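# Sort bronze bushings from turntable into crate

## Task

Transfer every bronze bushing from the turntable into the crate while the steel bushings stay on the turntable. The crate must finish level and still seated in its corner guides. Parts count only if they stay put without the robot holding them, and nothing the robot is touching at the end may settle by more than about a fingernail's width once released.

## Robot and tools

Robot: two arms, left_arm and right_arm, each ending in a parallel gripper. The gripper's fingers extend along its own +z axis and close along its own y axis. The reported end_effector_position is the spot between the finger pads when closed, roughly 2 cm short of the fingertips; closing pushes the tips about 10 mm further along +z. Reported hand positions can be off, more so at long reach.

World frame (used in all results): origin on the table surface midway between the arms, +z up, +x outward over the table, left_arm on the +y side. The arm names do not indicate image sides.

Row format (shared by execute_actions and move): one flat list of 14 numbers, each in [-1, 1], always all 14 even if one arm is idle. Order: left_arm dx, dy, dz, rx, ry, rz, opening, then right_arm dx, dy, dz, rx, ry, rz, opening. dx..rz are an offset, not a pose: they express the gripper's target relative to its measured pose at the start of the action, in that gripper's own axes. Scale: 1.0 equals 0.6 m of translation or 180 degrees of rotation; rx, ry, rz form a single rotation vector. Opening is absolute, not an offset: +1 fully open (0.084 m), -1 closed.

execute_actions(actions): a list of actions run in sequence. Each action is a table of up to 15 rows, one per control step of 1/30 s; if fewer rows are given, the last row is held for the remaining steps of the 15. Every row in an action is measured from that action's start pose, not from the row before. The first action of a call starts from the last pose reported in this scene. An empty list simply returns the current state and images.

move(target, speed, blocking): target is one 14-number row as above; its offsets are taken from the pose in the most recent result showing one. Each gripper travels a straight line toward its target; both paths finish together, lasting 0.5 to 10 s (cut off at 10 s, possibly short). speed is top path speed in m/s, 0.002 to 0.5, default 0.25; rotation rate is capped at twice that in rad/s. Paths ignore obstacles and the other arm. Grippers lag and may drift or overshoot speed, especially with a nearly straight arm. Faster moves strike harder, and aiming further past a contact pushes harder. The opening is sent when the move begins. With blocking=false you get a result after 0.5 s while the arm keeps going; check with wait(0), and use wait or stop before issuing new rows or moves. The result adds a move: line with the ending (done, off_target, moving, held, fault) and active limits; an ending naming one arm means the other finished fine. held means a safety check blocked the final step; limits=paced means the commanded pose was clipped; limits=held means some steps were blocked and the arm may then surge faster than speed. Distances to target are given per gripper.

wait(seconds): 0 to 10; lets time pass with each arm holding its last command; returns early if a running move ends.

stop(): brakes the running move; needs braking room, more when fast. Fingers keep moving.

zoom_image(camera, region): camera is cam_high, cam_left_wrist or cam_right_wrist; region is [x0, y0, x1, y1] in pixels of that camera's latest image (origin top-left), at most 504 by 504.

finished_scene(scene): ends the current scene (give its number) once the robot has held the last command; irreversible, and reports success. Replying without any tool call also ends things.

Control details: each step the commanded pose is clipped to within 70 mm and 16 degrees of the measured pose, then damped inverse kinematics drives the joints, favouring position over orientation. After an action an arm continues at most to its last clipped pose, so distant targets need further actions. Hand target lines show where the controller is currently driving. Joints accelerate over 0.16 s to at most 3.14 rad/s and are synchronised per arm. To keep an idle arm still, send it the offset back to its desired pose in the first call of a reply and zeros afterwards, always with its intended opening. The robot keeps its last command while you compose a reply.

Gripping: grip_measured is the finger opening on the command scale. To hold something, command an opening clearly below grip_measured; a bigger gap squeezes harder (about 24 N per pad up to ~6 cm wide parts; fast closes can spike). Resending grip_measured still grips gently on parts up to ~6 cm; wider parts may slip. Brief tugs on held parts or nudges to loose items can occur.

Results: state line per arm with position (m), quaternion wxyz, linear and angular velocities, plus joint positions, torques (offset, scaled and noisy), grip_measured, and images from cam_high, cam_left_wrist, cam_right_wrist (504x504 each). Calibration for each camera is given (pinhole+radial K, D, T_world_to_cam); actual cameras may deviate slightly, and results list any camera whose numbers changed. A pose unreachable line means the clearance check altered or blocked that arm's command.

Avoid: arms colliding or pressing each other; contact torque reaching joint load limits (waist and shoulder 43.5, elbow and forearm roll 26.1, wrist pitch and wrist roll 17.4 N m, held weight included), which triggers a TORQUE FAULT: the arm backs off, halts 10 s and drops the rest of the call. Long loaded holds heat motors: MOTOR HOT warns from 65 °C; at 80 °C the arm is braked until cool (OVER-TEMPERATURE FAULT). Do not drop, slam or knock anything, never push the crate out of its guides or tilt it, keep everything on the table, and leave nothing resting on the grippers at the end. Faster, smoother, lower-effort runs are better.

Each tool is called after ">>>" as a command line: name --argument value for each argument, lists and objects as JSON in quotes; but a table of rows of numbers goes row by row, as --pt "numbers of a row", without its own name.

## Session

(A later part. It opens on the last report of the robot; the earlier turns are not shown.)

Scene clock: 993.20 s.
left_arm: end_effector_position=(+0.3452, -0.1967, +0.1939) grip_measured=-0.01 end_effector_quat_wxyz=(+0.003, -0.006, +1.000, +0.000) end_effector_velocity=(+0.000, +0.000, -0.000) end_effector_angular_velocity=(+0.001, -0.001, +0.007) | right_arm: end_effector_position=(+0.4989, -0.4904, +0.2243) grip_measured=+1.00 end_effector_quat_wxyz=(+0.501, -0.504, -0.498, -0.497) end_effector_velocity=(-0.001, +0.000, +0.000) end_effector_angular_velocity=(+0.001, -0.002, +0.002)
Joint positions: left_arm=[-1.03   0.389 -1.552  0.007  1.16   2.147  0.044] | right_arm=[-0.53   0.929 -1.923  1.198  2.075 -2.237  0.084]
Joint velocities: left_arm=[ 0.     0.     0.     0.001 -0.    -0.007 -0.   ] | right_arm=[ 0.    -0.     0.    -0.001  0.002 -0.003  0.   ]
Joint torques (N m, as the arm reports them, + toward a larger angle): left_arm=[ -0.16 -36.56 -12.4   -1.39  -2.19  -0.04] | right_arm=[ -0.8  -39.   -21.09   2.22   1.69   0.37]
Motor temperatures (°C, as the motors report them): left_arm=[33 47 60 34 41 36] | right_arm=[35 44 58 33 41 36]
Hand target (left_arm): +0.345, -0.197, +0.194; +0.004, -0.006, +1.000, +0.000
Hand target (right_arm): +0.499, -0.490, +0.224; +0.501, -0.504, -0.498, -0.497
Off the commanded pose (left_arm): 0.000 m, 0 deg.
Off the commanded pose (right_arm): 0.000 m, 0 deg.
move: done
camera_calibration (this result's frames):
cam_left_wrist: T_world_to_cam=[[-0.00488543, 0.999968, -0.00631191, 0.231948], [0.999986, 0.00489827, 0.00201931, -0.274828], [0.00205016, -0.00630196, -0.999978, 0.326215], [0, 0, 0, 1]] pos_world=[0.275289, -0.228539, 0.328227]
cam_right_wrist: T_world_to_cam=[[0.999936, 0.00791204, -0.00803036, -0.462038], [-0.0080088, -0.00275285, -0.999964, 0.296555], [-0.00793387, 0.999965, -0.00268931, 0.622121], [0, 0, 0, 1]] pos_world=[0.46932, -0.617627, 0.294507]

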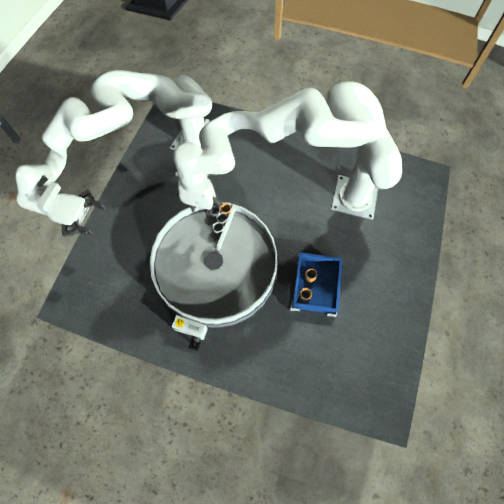

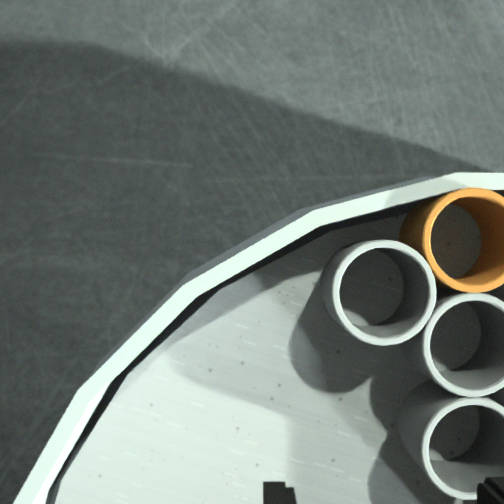

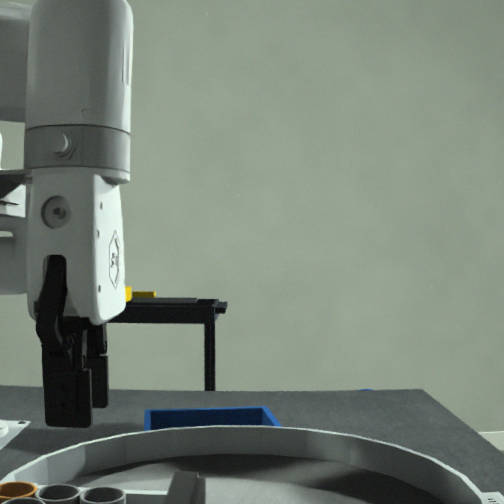

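>>> move --target '[0,0,0,0,0,0.25,-0.05,0,0,0,0,0,0,1]'

>>> move --target '[-0.02,-0.041,0.07,0,0,0,-0.05,0,0,0,0,0,0,1]' --speed 0.2

>>> move --target '[0,0,0.08,0,0,0,-0.05,0,0,0,0,0,0,1]' --speed 0.1

>>> move --target '[0.08,0,0.005,0,0,0,-0.05,0,0,0,0,0,0,1]' --speed 0.03

>>> move --target '[0,0,0,0,0,0,-1,0,0,0,0,0,0,1]'

>>> move --target '[0,0,-0.18,0,0,0,-1,0,0,0,0,0,0,1]' --speed 0.15

Scene clock: 1006.30 s.
left_arm: end_effector_position=(+0.3452, -0.1967, +0.1939) grip_measured=-0.06 end_effector_quat_wxyz=(+0.003, +0.377, +0.926, +0.002) end_effector_velocity=(-0.000, -0.000, -0.000) end_effector_angular_velocity=(-0.001, +0.001, -0.007) | right_arm: end_effector_position=(+0.4989, -0.4904, +0.2243) grip_measured=+1.00 end_effector_quat_wxyz=(+0.501, -0.504, -0.498, -0.497) end_effector_velocity=(+0.000, +0.000, +0.000) end_effector_angular_velocity=(-0.000, -0.000, +0.000)
Joint positions: left_arm=[-1.03   0.389 -1.552  0.007  1.16   2.931  0.041] | right_arm=[-0.53   0.929 -1.923  1.198  2.075 -2.237  0.084]
Joint velocities: left_arm=[-0.     0.    -0.    -0.001 -0.001  0.007  0.   ] | right_arm=[ 0. -0. -0.  0.  0.  0. -0.]
Joint torques (N m, as the arm reports them, + toward a larger angle): left_arm=[ -0.2  -35.6  -12.39  -1.18  -2.27   0.09] | right_arm=[ -0.54 -39.08 -21.07   2.25   1.56   0.19]
Motor temperatures (°C, as the motors report them): left_arm=[33 47 60 34 41 36] | right_arm=[35 44 58 33 41 36]
Hand target (left_arm): +0.345, -0.197, +0.194; +0.003, +0.377, +0.926, +0.002
Hand target (right_arm): +0.499, -0.490, +0.224; +0.501, -0.504, -0.498, -0.497
Off the commanded pose (left_arm): 0.000 m, 0 deg.
Off the commanded pose (right_arm): 0.000 m, 0 deg.
move: done
camera_calibration (this result's frames):
cam_left_wrist: T_world_to_cam=[[0.703237, 0.710954, -0.00159202, -0.0702895], [0.710954, -0.703238, -0.000631238, -0.31386], [-0.00156835, -0.000687945, -0.999999, 0.328573], [0, 0, 0, 1]] pos_world=[0.273085, -0.17052, 0.328262]
cam_right_wrist: T_world_to_cam=[[0.999936, 0.00791197, -0.00803009, -0.462038], [-0.00800853, -0.00275279, -0.999964, 0.296555], [-0.0079338, 0.999965, -0.00268925, 0.622121], [0, 0, 0, 1]] pos_world=[0.46932, -0.617627, 0.294507]

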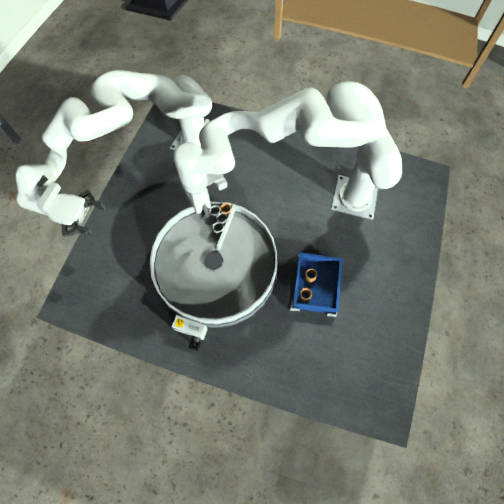

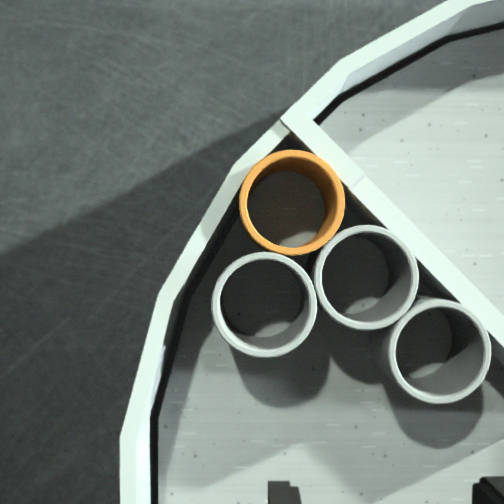

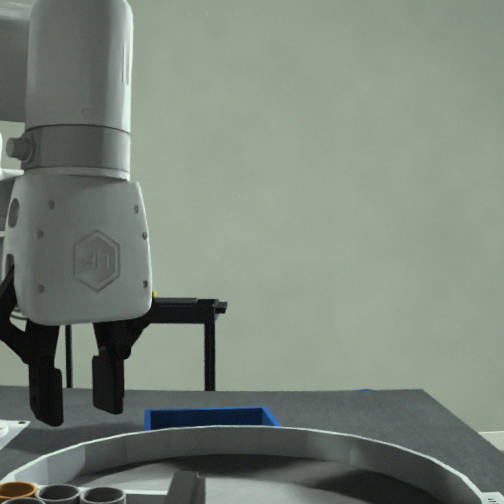

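Scene clock: 1007.17 s.
left_arm: end_effector_position=(+0.3371, -0.2229, +0.1525) grip_measured=-0.06 end_effector_quat_wxyz=(+0.003, +0.377, +0.926, +0.001) end_effector_velocity=(-0.001, +0.001, -0.004) end_effector_angular_velocity=(+0.007, +0.004, +0.001) | right_arm: end_effector_position=(+0.4989, -0.4904, +0.2243) grip_measured=+1.00 end_effector_quat_wxyz=(+0.501, -0.504, -0.498, -0.497) end_effector_velocity=(+0.000, -0.000, -0.000) end_effector_angular_velocity=(-0.001, -0.001, -0.001)
Joint positions: left_arm=[-1.066  0.487 -1.577  0.007  1.086  2.895  0.041] | right_arm=[-0.53   0.929 -1.923  1.198  2.075 -2.237  0.084]
Joint velocities: left_arm=[-0.     0.006  0.002 -0.     0.    -0.001  0.   ] | right_arm=[ 0.    -0.     0.    -0.001 -0.001 -0.001 -0.   ]
Joint torques (N m, as the arm reports them, + toward a larger angle): left_arm=[  0.   -37.71 -12.52  -1.04  -2.32  -0.05] | right_arm=[ -0.6  -39.03 -21.07   2.13   1.56   0.28]
Motor temperatures (°C, as the motors report them): left_arm=[33 47 60 34 41 36] | right_arm=[35 44 58 33 41 36]
Hand target (left_arm): +0.337, -0.223, +0.152; +0.003, +0.377, +0.926, +0.002
Hand target (right_arm): +0.499, -0.490, +0.224; +0.501, -0.504, -0.498, -0.497
Off the commanded pose (left_arm): 0.001 m, 0 deg.
Off the commanded pose (right_arm): 0.000 m, 0 deg.
move: done
camera_calibration (this result's frames):
cam_left_wrist: T_world_to_cam=[[0.703193, 0.710996, -0.00191407, -0.046014], [0.710998, -0.703194, 0.000394397, -0.326654], [-0.00106555, -0.00163824, -0.999998, 0.286758], [0, 0, 0, 1]] pos_world=[0.264913, -0.196516, 0.286798]
cam_right_wrist: T_world_to_cam=[[0.999936, 0.00791199, -0.00803007, -0.462038], [-0.00800851, -0.00275278, -0.999964, 0.296555], [-0.00793381, 0.999965, -0.00268924, 0.622121], [0, 0, 0, 1]] pos_world=[0.46932, -0.617627, 0.294507]

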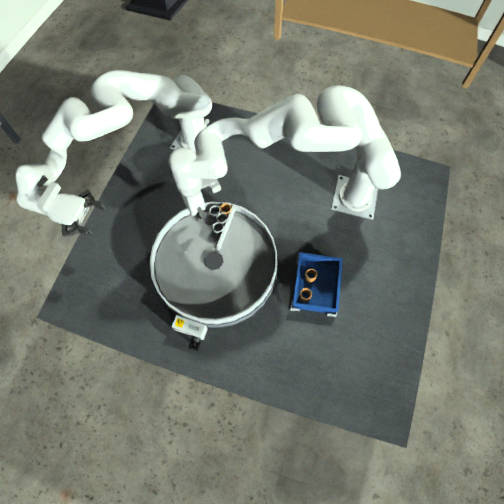

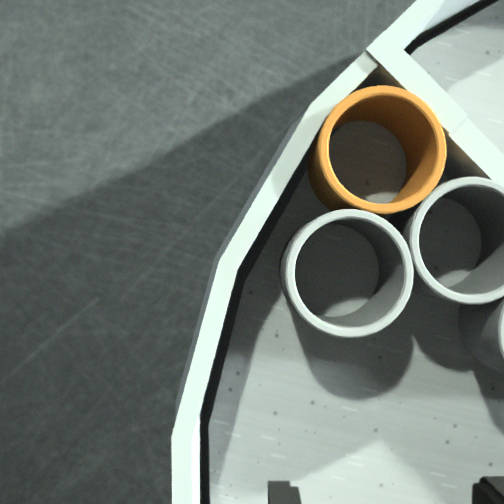

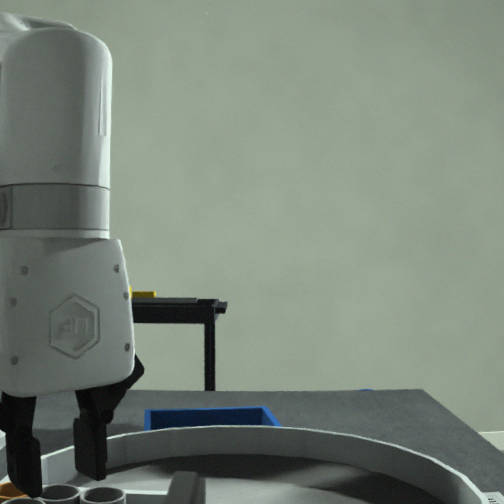

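Scene clock: 1008.03 s.
left_arm: end_effector_position=(+0.3376, -0.2233, +0.1053) grip_measured=-0.06 end_effector_quat_wxyz=(+0.004, +0.377, +0.926, +0.001) end_effector_velocity=(-0.000, -0.000, -0.002) end_effector_angular_velocity=(-0.000, -0.000, -0.001) | right_arm: end_effector_position=(+0.4989, -0.4904, +0.2243) grip_measured=+1.00 end_effector_quat_wxyz=(+0.501, -0.504, -0.498, -0.497) end_effector_velocity=(-0.000, -0.000, +0.001) end_effector_angular_velocity=(-0.000, -0.001, +0.001)
Joint positions: left_arm=[-1.065  0.543 -1.522  0.008  0.974  2.895  0.041] | right_arm=[-0.53   0.929 -1.923  1.198  2.075 -2.237  0.084]
Joint velocities: left_arm=[-0.001  0.003  0.001  0.    -0.004 -0.    -0.   ] | right_arm=[-0.    -0.001 -0.    -0.     0.001 -0.     0.   ]
Joint torques (N m, as the arm reports them, + toward a larger angle): left_arm=[ -0.47 -38.44 -11.72  -1.25  -2.02   0.2 ] | right_arm=[ -0.77 -38.78 -21.08   2.3    1.54   0.29]
Motor temperatures (°C, as the motors report them): left_arm=[33 47 60 34 41 36] | right_arm=[35 44 58 33 41 36]
Hand target (left_arm): +0.337, -0.223, +0.105; +0.003, +0.377, +0.926, +0.001
Hand target (right_arm): +0.499, -0.490, +0.224; +0.501, -0.504, -0.498, -0.497
Off the commanded pose (left_arm): 0.001 m, 0 deg.
Off the commanded pose (right_arm): 0.000 m, 0 deg.
move: done
camera_calibration (this result's frames):
cam_left_wrist: T_world_to_cam=[[0.703303, 0.710887, -0.00228191, -0.0461815], [0.71089, -0.703302, 0.00150446, -0.327372], [-0.000535373, -0.00268028, -0.999996, 0.239095], [0, 0, 0, 1]] pos_world=[0.265333, -0.196771, 0.239481]
cam_right_wrist: T_world_to_cam=[[0.999936, 0.00791193, -0.00803028, -0.462038], [-0.00800872, -0.00275274, -0.999964, 0.296555], [-0.00793375, 0.999965, -0.0026892, 0.622121], [0, 0, 0, 1]] pos_world=[0.46932, -0.617627, 0.294507]

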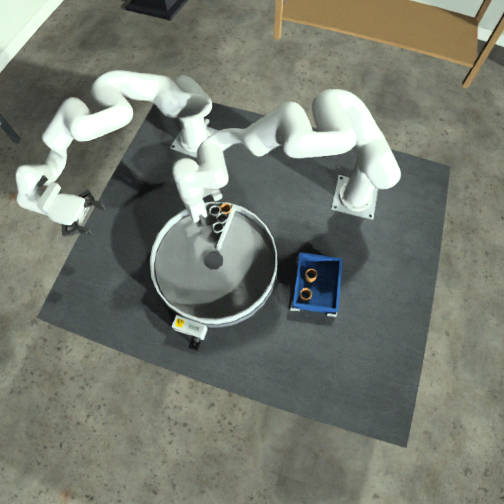

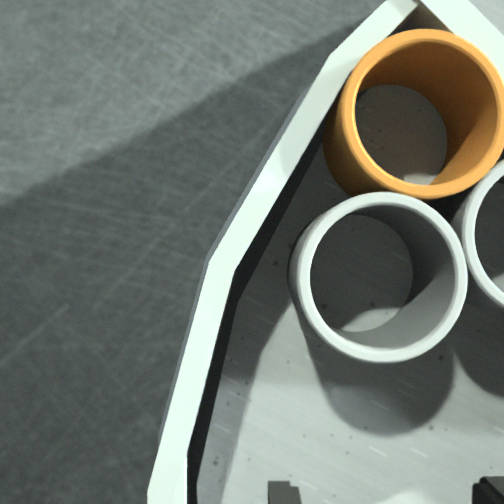

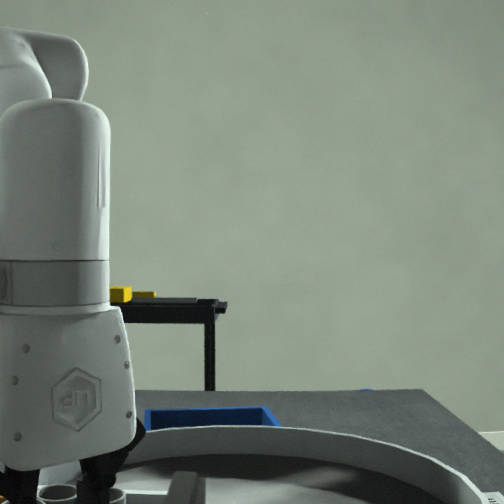

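Scene clock: 1009.93 s.
left_arm: end_effector_position=(+0.3057, -0.1938, +0.1061) grip_measured=-0.07 end_effector_quat_wxyz=(+0.010, +0.377, +0.926, -0.003) end_effector_velocity=(-0.000, +0.002, -0.004) end_effector_angular_velocity=(-0.006, -0.003, +0.005) | right_arm: end_effector_position=(+0.4989, -0.4904, +0.2243) grip_measured=+1.00 end_effector_quat_wxyz=(+0.501, -0.504, -0.498, -0.497) end_effector_velocity=(-0.000, -0.000, -0.000) end_effector_angular_velocity=(-0.003, -0.001, +0.001)
Joint positions: left_arm=[-1.086  0.394 -1.291  0.008  0.877  2.874  0.041] | right_arm=[-0.53   0.929 -1.923  1.198  2.075 -2.237  0.084]
Joint velocities: left_arm=[ 0.001 -0.004  0.021 -0.    -0.023 -0.004  0.   ] | right_arm=[ 0.    -0.    -0.001 -0.002 -0.001 -0.001  0.   ]
Joint torques (N m, as the arm reports them, + toward a larger angle): left_arm=[  0.23 -26.05  -1.14  -1.52   6.57  -0.42] | right_arm=[ -0.73 -39.17 -21.01   2.17   1.49   0.26]
Motor temperatures (°C, as the motors report them): left_arm=[33 47 60 34 41 36] | right_arm=[35 44 58 33 41 36]
Hand target (left_arm): +0.303, -0.190, +0.102; +0.004, +0.377, +0.926, +0.001
Hand target (right_arm): +0.499, -0.490, +0.224; +0.501, -0.504, -0.498, -0.497
Off the commanded pose (left_arm): 0.006 m, 1 deg.
Off the commanded pose (right_arm): 0.000 m, 0 deg.
move: off_target (left_arm)
camera_calibration (this result's frames):
cam_left_wrist: T_world_to_cam=[[0.703869, 0.710305, -0.00597325, -0.0446194], [0.710293, -0.703722, 0.0161121, -0.285441], [0.00724102, -0.0155836, -0.999852, 0.235025], [0, 0, 0, 1]] pos_world=[0.232451, -0.165515, 0.239322]
cam_right_wrist: T_world_to_cam=[[0.999936, 0.00791195, -0.00803015, -0.462038], [-0.00800859, -0.00275258, -0.999964, 0.296555], [-0.00793377, 0.999965, -0.00268904, 0.622121], [0, 0, 0, 1]] pos_world=[0.46932, -0.617627, 0.294507]

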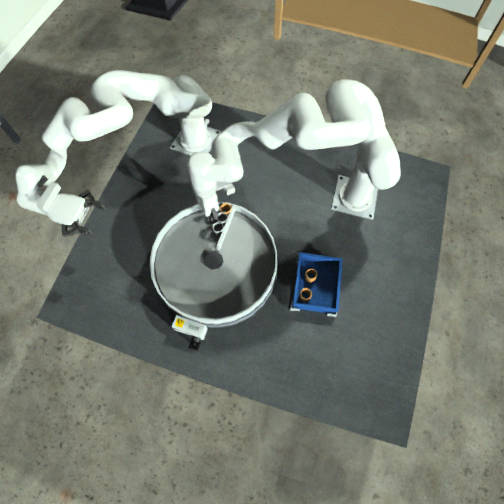

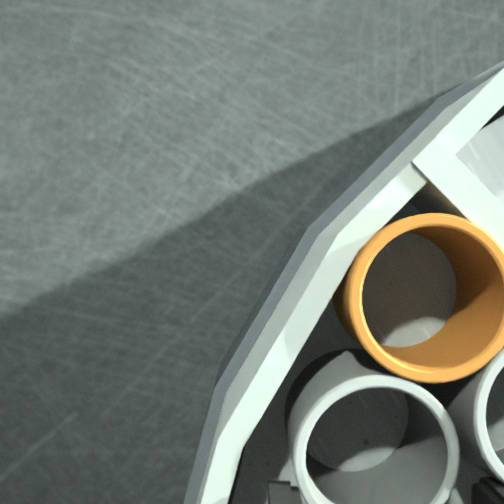

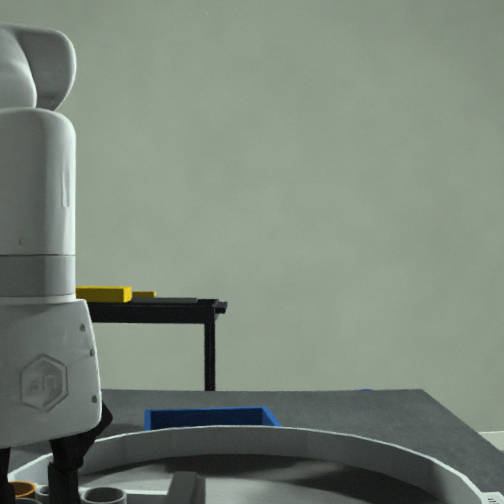

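Scene clock: 1010.43 s.
left_arm: end_effector_position=(+0.3052, -0.1936, +0.1057) grip_measured=-0.21 end_effector_quat_wxyz=(+0.009, +0.377, +0.926, -0.003) end_effector_velocity=(+0.000, -0.000, +0.000) end_effector_angular_velocity=(-0.000, -0.001, -0.001) | right_arm: end_effector_position=(+0.4989, -0.4904, +0.2243) grip_measured=+1.00 end_effector_quat_wxyz=(+0.501, -0.504, -0.498, -0.497) end_effector_velocity=(+0.000, -0.000, -0.000) end_effector_angular_velocity=(-0.001, -0.000, +0.000)
Joint positions: left_arm=[-1.087  0.395 -1.291  0.008  0.877  2.874  0.035] | right_arm=[-0.53   0.929 -1.923  1.198  2.075 -2.237  0.084]
Joint velocities: left_arm=[ 0.     0.    -0.001  0.     0.     0.001 -0.   ] | right_arm=[-0.     0.001 -0.001 -0.001 -0.    -0.    -0.   ]
Joint torques (N m, as the arm reports them, + toward a larger angle): left_arm=[  2.48 -28.04  -4.69   0.01   3.15   0.37] | right_arm=[ -1.01 -38.75 -21.21   2.28   1.62   0.33]
Motor temperatures (°C, as the motors report them): left_arm=[33 47 60 34 41 36] | right_arm=[35 44 58 33 41 36]
Hand target (left_arm): +0.306, -0.194, +0.106; +0.010, +0.377, +0.926, -0.003
Hand target (right_arm): +0.499, -0.490, +0.224; +0.501, -0.504, -0.498, -0.497
Off the commanded pose (left_arm): 0.001 m, 0 deg.
Off the commanded pose (right_arm): 0.000 m, 0 deg.
move: done
camera_calibration (this result's frames):
cam_left_wrist: T_world_to_cam=[[0.704015, 0.71016, -0.00593998, -0.0444584], [0.710156, -0.703886, 0.0148999, -0.284827], [0.00640024, -0.0147081, -0.999871, 0.235114], [0, 0, 0, 1]] pos_world=[0.232066, -0.165455, 0.239064]
cam_right_wrist: T_world_to_cam=[[0.999936, 0.00791199, -0.00803036, -0.462038], [-0.00800881, -0.00275259, -0.999964, 0.296555], [-0.00793381, 0.999965, -0.00268905, 0.622121], [0, 0, 0, 1]] pos_world=[0.46932, -0.617627, 0.294507]

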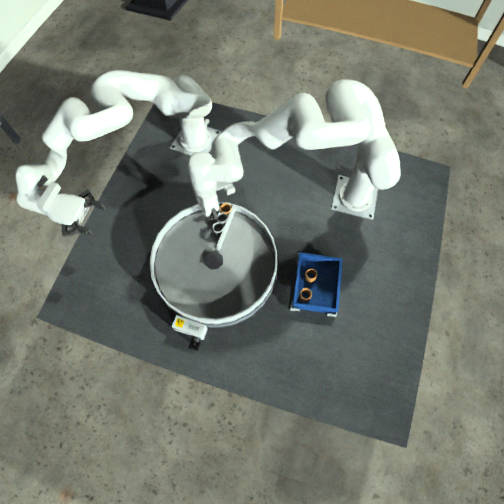

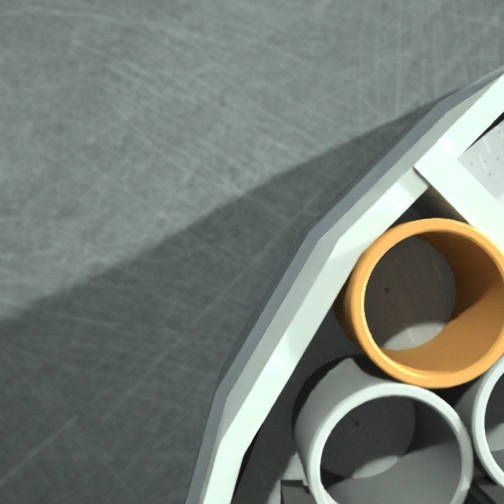

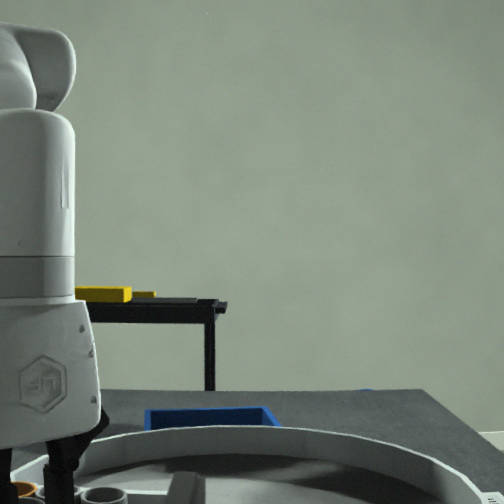

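Scene clock: 1011.57 s.
left_arm: end_effector_position=(+0.3035, -0.1916, +0.2125) grip_measured=-0.21 end_effector_quat_wxyz=(+0.009, +0.377, +0.926, -0.003) end_effector_velocity=(+0.001, -0.001, +0.004) end_effector_angular_velocity=(-0.001, -0.001, +0.000) | right_arm: end_effector_position=(+0.4989, -0.4904, +0.2243) grip_measured=+1.00 end_effector_quat_wxyz=(+0.501, -0.504, -0.498, -0.497) end_effector_velocity=(-0.000, +0.000, -0.000) end_effector_angular_velocity=(+0.001, -0.003, +0.000)
Joint positions: left_arm=[-1.088  0.269 -1.433  0.007  1.147  2.874  0.035] | right_arm=[-0.53   0.929 -1.923  1.198  2.075 -2.237  0.084]
Joint velocities: left_arm=[ 0.001 -0.001 -0.01   0.     0.01   0.     0.   ] | right_arm=[-0.     0.001 -0.     0.     0.001 -0.003 -0.   ]
Joint torques (N m, as the arm reports them, + toward a larger angle): left_arm=[  0.71 -34.25 -13.08  -1.48  -2.3   -0.08] | right_arm=[ -0.88 -39.37 -20.93   2.17   1.66   0.19]
Motor temperatures (°C, as the motors report them): left_arm=[33 47 60 34 41 36] | right_arm=[35 44 58 33 41 36]
Hand target (left_arm): +0.304, -0.192, +0.214; +0.009, +0.377, +0.926, -0.003
Hand target (right_arm): +0.499, -0.490, +0.224; +0.501, -0.504, -0.498, -0.497
Off the commanded pose (left_arm): 0.001 m, 0 deg.
Off the commanded pose (right_arm): 0.000 m, 0 deg.
move: done
camera_calibration (this result's frames):
cam_left_wrist: T_world_to_cam=[[0.703741, 0.710437, -0.00524582, -0.0440816], [0.710434, -0.703641, 0.0131841, -0.283401], [0.00567527, -0.013005, -0.999899, 0.3425], [0, 0, 0, 1]] pos_world=[0.230416, -0.163641, 0.345971]
cam_right_wrist: T_world_to_cam=[[0.999936, 0.00791193, -0.0080304, -0.462038], [-0.00800884, -0.00275271, -0.999964, 0.296555], [-0.00793375, 0.999965, -0.00268917, 0.622121], [0, 0, 0, 1]] pos_world=[0.46932, -0.617627, 0.294507]

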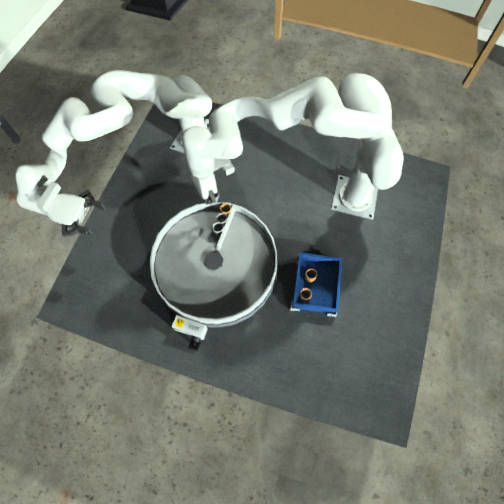

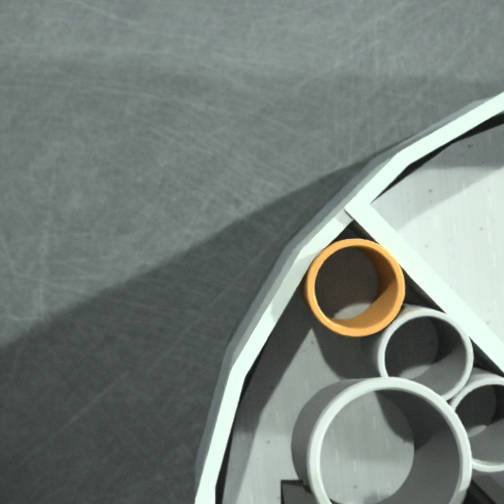

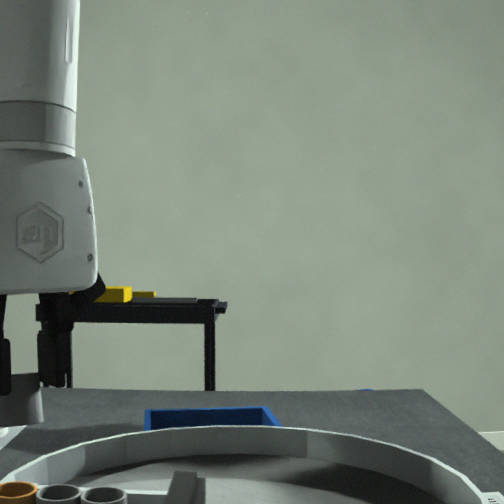

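>>> move --target '[0.088,0.282,0,0,0,0,-1,0,0,0,0,0,0,1]' --speed 0.35

>>> move --target '[0,0,0.165,0,0,0,-1,0,0,0,0,0,0,1]' --speed 0.2

>>> move --target '[0,0,0,0,0,0,0.2,0,0,0,0,0,0,1]'

>>> move --target '[0,0,-0.15,0,0,0,0.2,0,0,0,0,0,0,1]' --speed 0.3

>>> move --target '[-0.025,-0.296,0.09,0,0,-0.25,0,0,0,0,0,0,0,1]' --speed 0.35

Scene clock: 1022.57 s.
left_arm: end_effector_position=(+0.3835, -0.0342, +0.2114) grip_measured=-0.21 end_effector_quat_wxyz=(+0.008, +0.377, +0.926, -0.002) end_effector_velocity=(+0.002, +0.003, +0.001) end_effector_angular_velocity=(-0.003, -0.001, +0.002) | right_arm: end_effector_position=(+0.4989, -0.4904, +0.2243) grip_measured=+1.00 end_effector_quat_wxyz=(+0.501, -0.504, -0.498, -0.497) end_effector_velocity=(-0.001, +0.000, +0.000) end_effector_angular_velocity=(+0.001, -0.001, +0.002)
Joint positions: left_arm=[-0.771  0.029 -1.123  0.001  1.076  3.194  0.035] | right_arm=[-0.53   0.929 -1.923  1.198  2.075 -2.237  0.084]
Joint velocities: left_arm=[ 0.008 -0.003  0.001 -0.002 -0.001  0.007 -0.   ] | right_arm=[-0.     0.    -0.    -0.001  0.002 -0.001 -0.   ]
Joint torques (N m, as the arm reports them, + toward a larger angle): left_arm=[  0.13 -27.49 -12.49  -1.36  -2.43   0.27] | right_arm=[ -0.72 -38.89 -21.09   2.25   1.56   0.24]
Motor temperatures (°C, as the motors report them): left_arm=[33 47 60 34 41 36] | right_arm=[35 44 58 33 41 36]
Hand target (left_arm): +0.384, -0.034, +0.211; +0.009, +0.377, +0.926, -0.002
Hand target (right_arm): +0.499, -0.490, +0.224; +0.501, -0.504, -0.498, -0.497
Off the commanded pose (left_arm): 0.001 m, 0 deg.
Off the commanded pose (right_arm): 0.000 m, 0 deg.
move: done
camera_calibration (this result's frames):
cam_left_wrist: T_world_to_cam=[[0.704306, 0.709879, -0.0050101, -0.212507], [0.709877, -0.704215, 0.0125017, -0.22918], [0.00534653, -0.0123616, -0.999909, 0.343096], [0, 0, 0, 1]] pos_world=[0.310525, -0.00629606, 0.344865]
cam_right_wrist: T_world_to_cam=[[0.999936, 0.00791209, -0.00803031, -0.462038], [-0.00800876, -0.0027527, -0.999964, 0.296555], [-0.00793392, 0.999965, -0.00268916, 0.622121], [0, 0, 0, 1]] pos_world=[0.46932, -0.617627, 0.294507]

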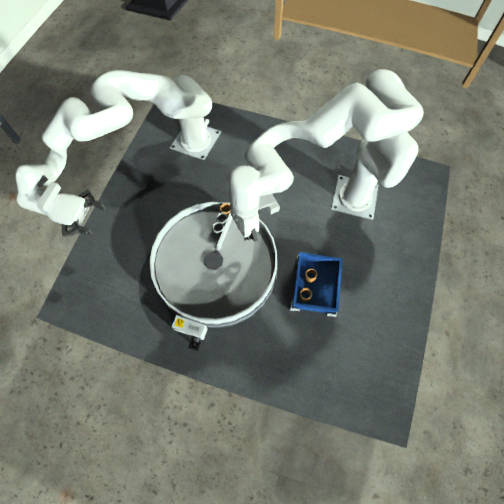

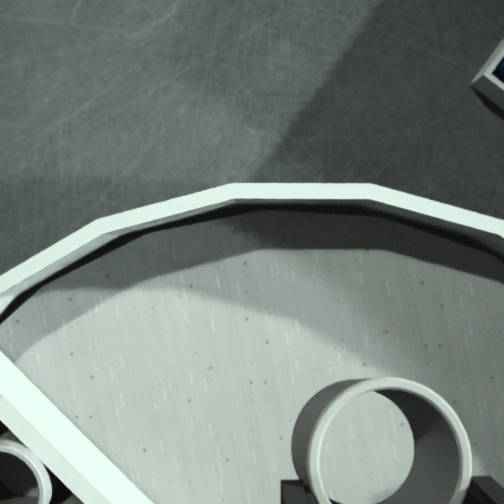

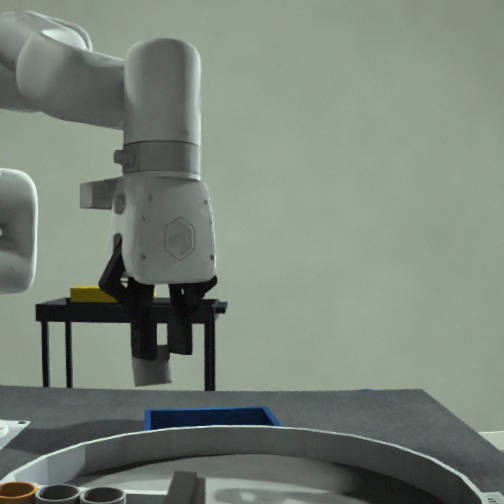

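Scene clock: 1023.57 s.
left_arm: end_effector_position=(+0.3852, -0.0358, +0.1132) grip_measured=-0.21 end_effector_quat_wxyz=(+0.009, +0.378, +0.926, -0.003) end_effector_velocity=(-0.002, +0.001, -0.005) end_effector_angular_velocity=(+0.005, +0.006, +0.000) | right_arm: end_effector_position=(+0.4989, -0.4904, +0.2243) grip_measured=+1.00 end_effector_quat_wxyz=(+0.501, -0.504, -0.498, -0.497) end_effector_velocity=(+0.000, -0.000, -0.001) end_effector_angular_velocity=(-0.001, +0.000, -0.001)
Joint positions: left_arm=[-0.771  0.165 -0.989  0.001  0.805  3.194  0.035] | right_arm=[-0.53   0.929 -1.923  1.198  2.075 -2.237  0.084]
Joint velocities: left_arm=[-0.     0.007  0.005 -0.    -0.005 -0.     0.   ] | right_arm=[-0.     0.001 -0.    -0.    -0.001  0.     0.   ]
Joint torques (N m, as the arm reports them, + toward a larger angle): left_arm=[  0.74 -29.19 -11.72  -1.11  -2.08  -0.09] | right_arm=[ -0.87 -39.12 -20.88   2.12   1.57   0.13]
Motor temperatures (°C, as the motors report them): left_arm=[33 47 60 34 41 36] | right_arm=[35 44 58 33 41 36]
Hand target (left_arm): +0.385, -0.036, +0.112; +0.008, +0.378, +0.926, -0.002
Hand target (right_arm): +0.499, -0.490, +0.224; +0.501, -0.504, -0.498, -0.497
Off the commanded pose (left_arm): 0.001 m, 0 deg.
Off the commanded pose (right_arm): 0.000 m, 0 deg.
move: done
camera_calibration (this result's frames):
cam_left_wrist: T_world_to_cam=[[0.704562, 0.709624, -0.00518721, -0.213105], [0.709615, -0.704452, 0.0138846, -0.23032], [0.00619871, -0.0134635, -0.99989, 0.244497], [0, 0, 0, 1]] pos_world=[0.312068, -0.00773315, 0.246563]
cam_right_wrist: T_world_to_cam=[[0.999936, 0.00791218, -0.00803002, -0.462038], [-0.00800846, -0.00275284, -0.999964, 0.296555], [-0.007934, 0.999965, -0.0026893, 0.622121], [0, 0, 0, 1]] pos_world=[0.46932, -0.617627, 0.294507]

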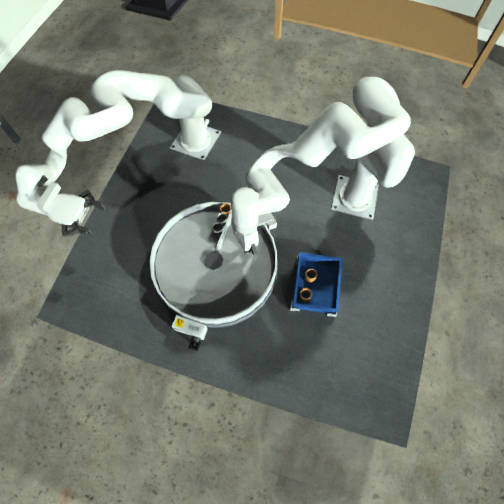

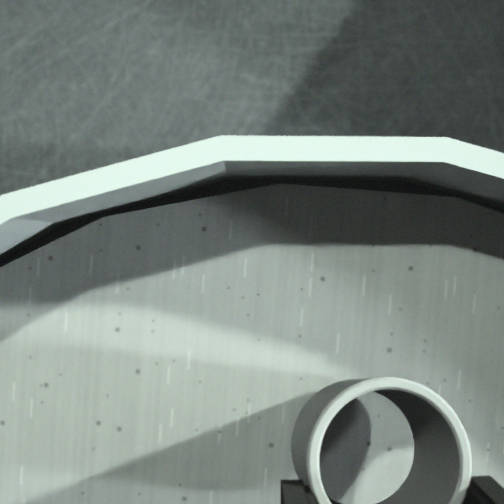

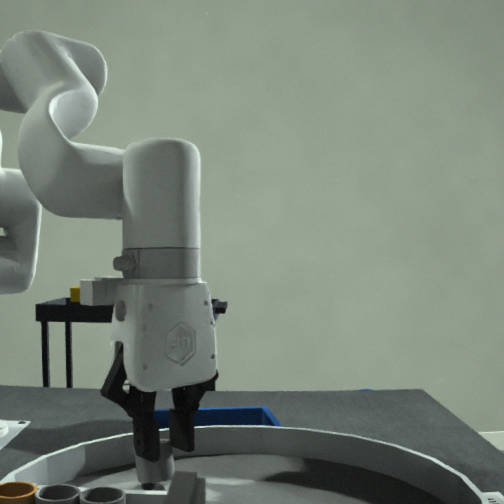

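Scene clock: 1024.10 s.
left_arm: end_effector_position=(+0.3852, -0.0358, +0.1132) grip_measured=+0.19 end_effector_quat_wxyz=(+0.009, +0.378, +0.926, -0.003) end_effector_velocity=(+0.000, +0.000, -0.000) end_effector_angular_velocity=(+0.000, -0.001, -0.001) | right_arm: end_effector_position=(+0.4989, -0.4904, +0.2243) grip_measured=+1.00 end_effector_quat_wxyz=(+0.501, -0.504, -0.498, -0.497) end_effector_velocity=(+0.000, -0.000, +0.000) end_effector_angular_velocity=(+0.000, -0.001, -0.001)
Joint positions: left_arm=[-0.771  0.165 -0.989  0.001  0.805  3.194  0.052] | right_arm=[-0.53   0.929 -1.923  1.198  2.075 -2.237  0.084]
Joint velocities: left_arm=[ 0.     0.    -0.     0.001 -0.001  0.001  0.   ] | right_arm=[ 0.     0.    -0.     0.001 -0.001 -0.001  0.   ]
Joint torques (N m, as the arm reports them, + toward a larger angle): left_arm=[  0.15 -29.01 -11.38  -1.24  -2.01   0.35] | right_arm=[ -0.78 -39.   -21.03   2.25   1.65   0.27]
Motor temperatures (°C, as the motors report them): left_arm=[33 47 60 34 41 36] | right_arm=[35 44 58 33 41 36]
Hand target (left_arm): +0.385, -0.036, +0.113; +0.009, +0.378, +0.926, -0.003
Hand target (right_arm): +0.499, -0.490, +0.224; +0.501, -0.504, -0.498, -0.497
Off the commanded pose (left_arm): 0.000 m, 0 deg.
Off the commanded pose (right_arm): 0.000 m, 0 deg.
move: done
camera_calibration (this result's frames):
cam_left_wrist: T_world_to_cam=[[0.704562, 0.709623, -0.0051808, -0.213107], [0.709614, -0.704451, 0.0139885, -0.230358], [0.00627696, -0.0135322, -0.999889, 0.244509], [0, 0, 0, 1]] pos_world=[0.312078, -0.00774129, 0.2466]
cam_right_wrist: T_world_to_cam=[[0.999936, 0.00791204, -0.00803025, -0.462038], [-0.00800869, -0.00275275, -0.999964, 0.296555], [-0.00793387, 0.999965, -0.00268921, 0.622121], [0, 0, 0, 1]] pos_world=[0.46932, -0.617627, 0.294507]

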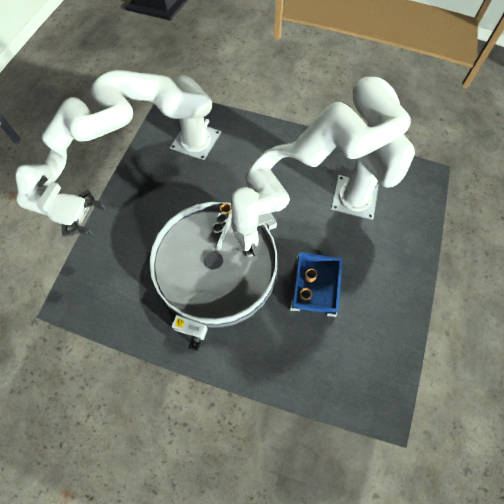

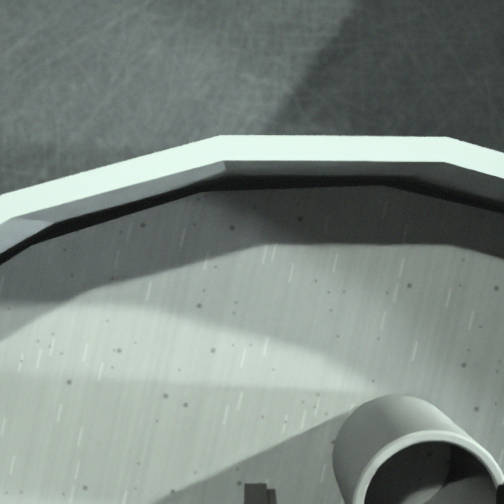

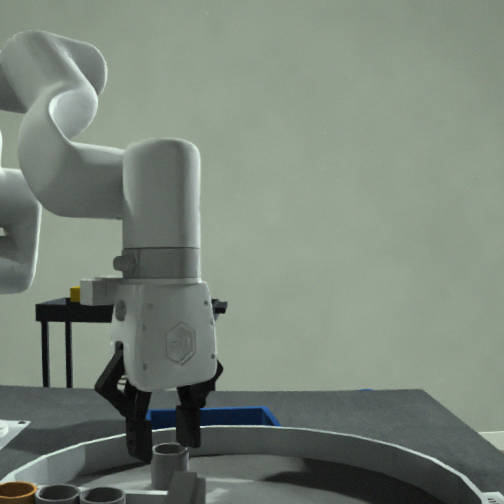

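Scene clock: 1024.97 s.
left_arm: end_effector_position=(+0.3836, -0.0342, +0.2021) grip_measured=+0.19 end_effector_quat_wxyz=(+0.008, +0.377, +0.926, -0.002) end_effector_velocity=(+0.002, -0.001, +0.006) end_effector_angular_velocity=(-0.005, -0.006, -0.000) | right_arm: end_effector_position=(+0.4989, -0.4904, +0.2243) grip_measured=+1.00 end_effector_quat_wxyz=(+0.501, -0.504, -0.498, -0.497) end_effector_velocity=(+0.000, +0.000, -0.000) end_effector_angular_velocity=(+0.000, -0.000, -0.001)
Joint positions: left_arm=[-0.771  0.037 -1.106  0.001  1.051  3.194  0.052] | right_arm=[-0.53   0.929 -1.923  1.198  2.075 -2.237  0.084]
Joint velocities: left_arm=[-0.    -0.005 -0.012  0.     0.009 -0.     0.   ] | right_arm=[-0.     0.     0.001  0.    -0.001 -0.001 -0.   ]
Joint torques (N m, as the arm reports them, + toward a larger angle): left_arm=[  0.19 -26.86 -12.24  -1.21  -2.11   0.07] | right_arm=[ -0.61 -38.75 -21.09   2.28   1.69   0.27]
Motor temperatures (°C, as the motors report them): left_arm=[33 47 60 34 41 36] | right_arm=[35 44 58 33 41 36]
Hand target (left_arm): +0.384, -0.034, +0.203; +0.009, +0.377, +0.926, -0.003
Hand target (right_arm): +0.499, -0.490, +0.224; +0.501, -0.504, -0.498, -0.497
Off the commanded pose (left_arm): 0.001 m, 0 deg.
Off the commanded pose (right_arm): 0.000 m, 0 deg.
move: done
camera_calibration (this result's frames):
cam_left_wrist: T_world_to_cam=[[0.704333, 0.709852, -0.00503857, -0.212551], [0.709851, -0.704245, 0.0122919, -0.229055], [0.00517705, -0.0122342, -0.999912, 0.33395], [0, 0, 0, 1]] pos_world=[0.310573, -0.00634492, 0.335665]
cam_right_wrist: T_world_to_cam=[[0.999936, 0.00791211, -0.00803022, -0.462038], [-0.00800866, -0.00275282, -0.999964, 0.296555], [-0.00793393, 0.999965, -0.00268928, 0.622121], [0, 0, 0, 1]] pos_world=[0.46932, -0.617627, 0.294507]

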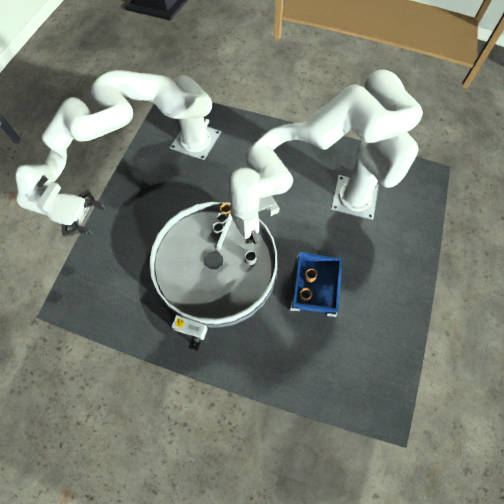

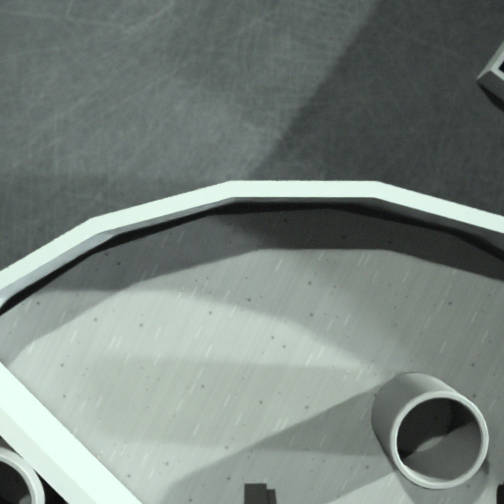

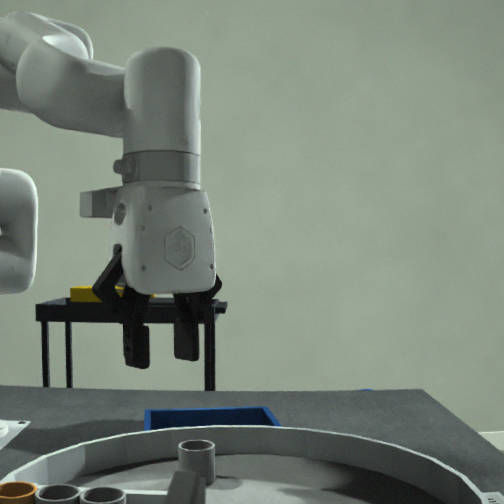

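Scene clock: 1026.63 s.
left_arm: end_effector_position=(+0.2712, -0.1722, +0.1487) grip_measured=-0.01 end_effector_quat_wxyz=(+0.007, -0.005, +1.000, -0.006) end_effector_velocity=(-0.002, -0.001, -0.002) end_effector_angular_velocity=(+0.006, -0.000, +0.006) | right_arm: end_effector_position=(+0.4989, -0.4904, +0.2243) grip_measured=+1.00 end_effector_quat_wxyz=(+0.501, -0.504, -0.498, -0.497) end_effector_velocity=(-0.000, +0.000, +0.000) end_effector_angular_velocity=(-0.001, +0.000, +0.000)
Joint positions: left_arm=[-1.122  0.222 -1.18   0.008  0.94   2.054  0.044] | right_arm=[-0.53   0.929 -1.923  1.198  2.075 -2.237  0.084]
Joint velocities: left_arm=[-0.006  0.005 -0.002  0.004  0.003 -0.014 -0.   ] | right_arm=[ 0.    -0.001  0.    -0.     0.     0.001 -0.   ]
Joint torques (N m, as the arm reports them, + toward a larger angle): left_arm=[  0.06 -31.1  -12.06  -1.2   -2.19   0.08] | right_arm=[ -0.47 -39.38 -21.29   2.06   1.63   0.34]
Motor temperatures (°C, as the motors report them): left_arm=[33 47 60 34 41 36] | right_arm=[35 44 58 33 41 36]
Hand target (left_arm): +0.271, -0.172, +0.148; +0.007, -0.006, +1.000, -0.006
Hand target (right_arm): +0.499, -0.490, +0.224; +0.501, -0.504, -0.498, -0.497
Off the commanded pose (left_arm): 0.001 m, 0 deg.
Off the commanded pose (right_arm): 0.000 m, 0 deg.
move: done
camera_calibration (this result's frames):
cam_left_wrist: T_world_to_cam=[[-0.00348839, 0.999813, -0.0190461, 0.20821], [0.999954, 0.00365745, 0.00884873, -0.202073], [0.00891673, -0.0190143, -0.999779, 0.277157], [0, 0, 0, 1]] pos_world=[0.200318, -0.202162, 0.28285]
cam_right_wrist: T_world_to_cam=[[0.999936, 0.0079122, -0.00803032, -0.462038], [-0.00800876, -0.00275278, -0.999964, 0.296555], [-0.00793402, 0.999965, -0.00268924, 0.622121], [0, 0, 0, 1]] pos_world=[0.46932, -0.617627, 0.294507]

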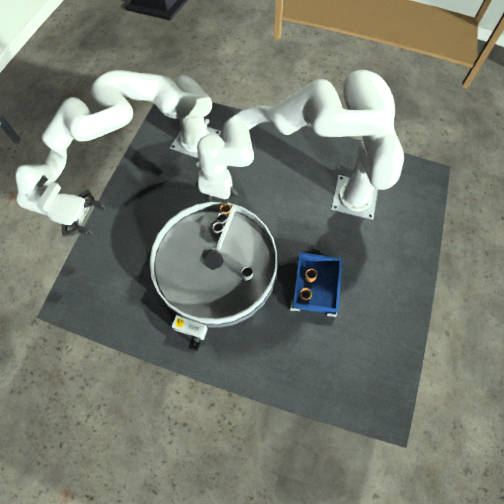

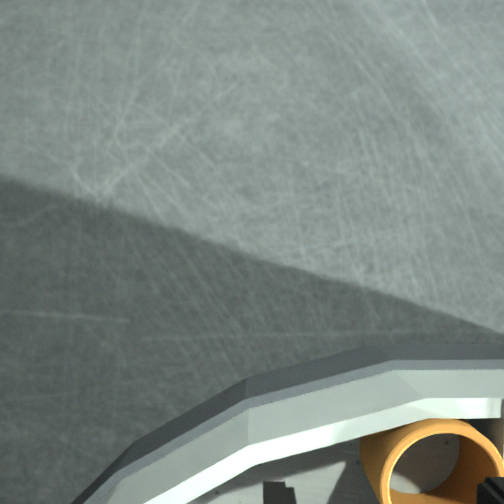

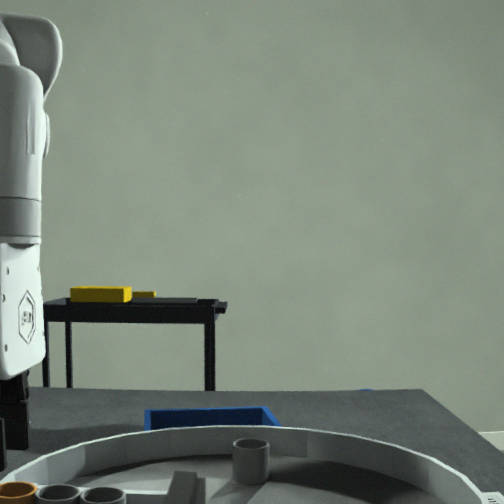

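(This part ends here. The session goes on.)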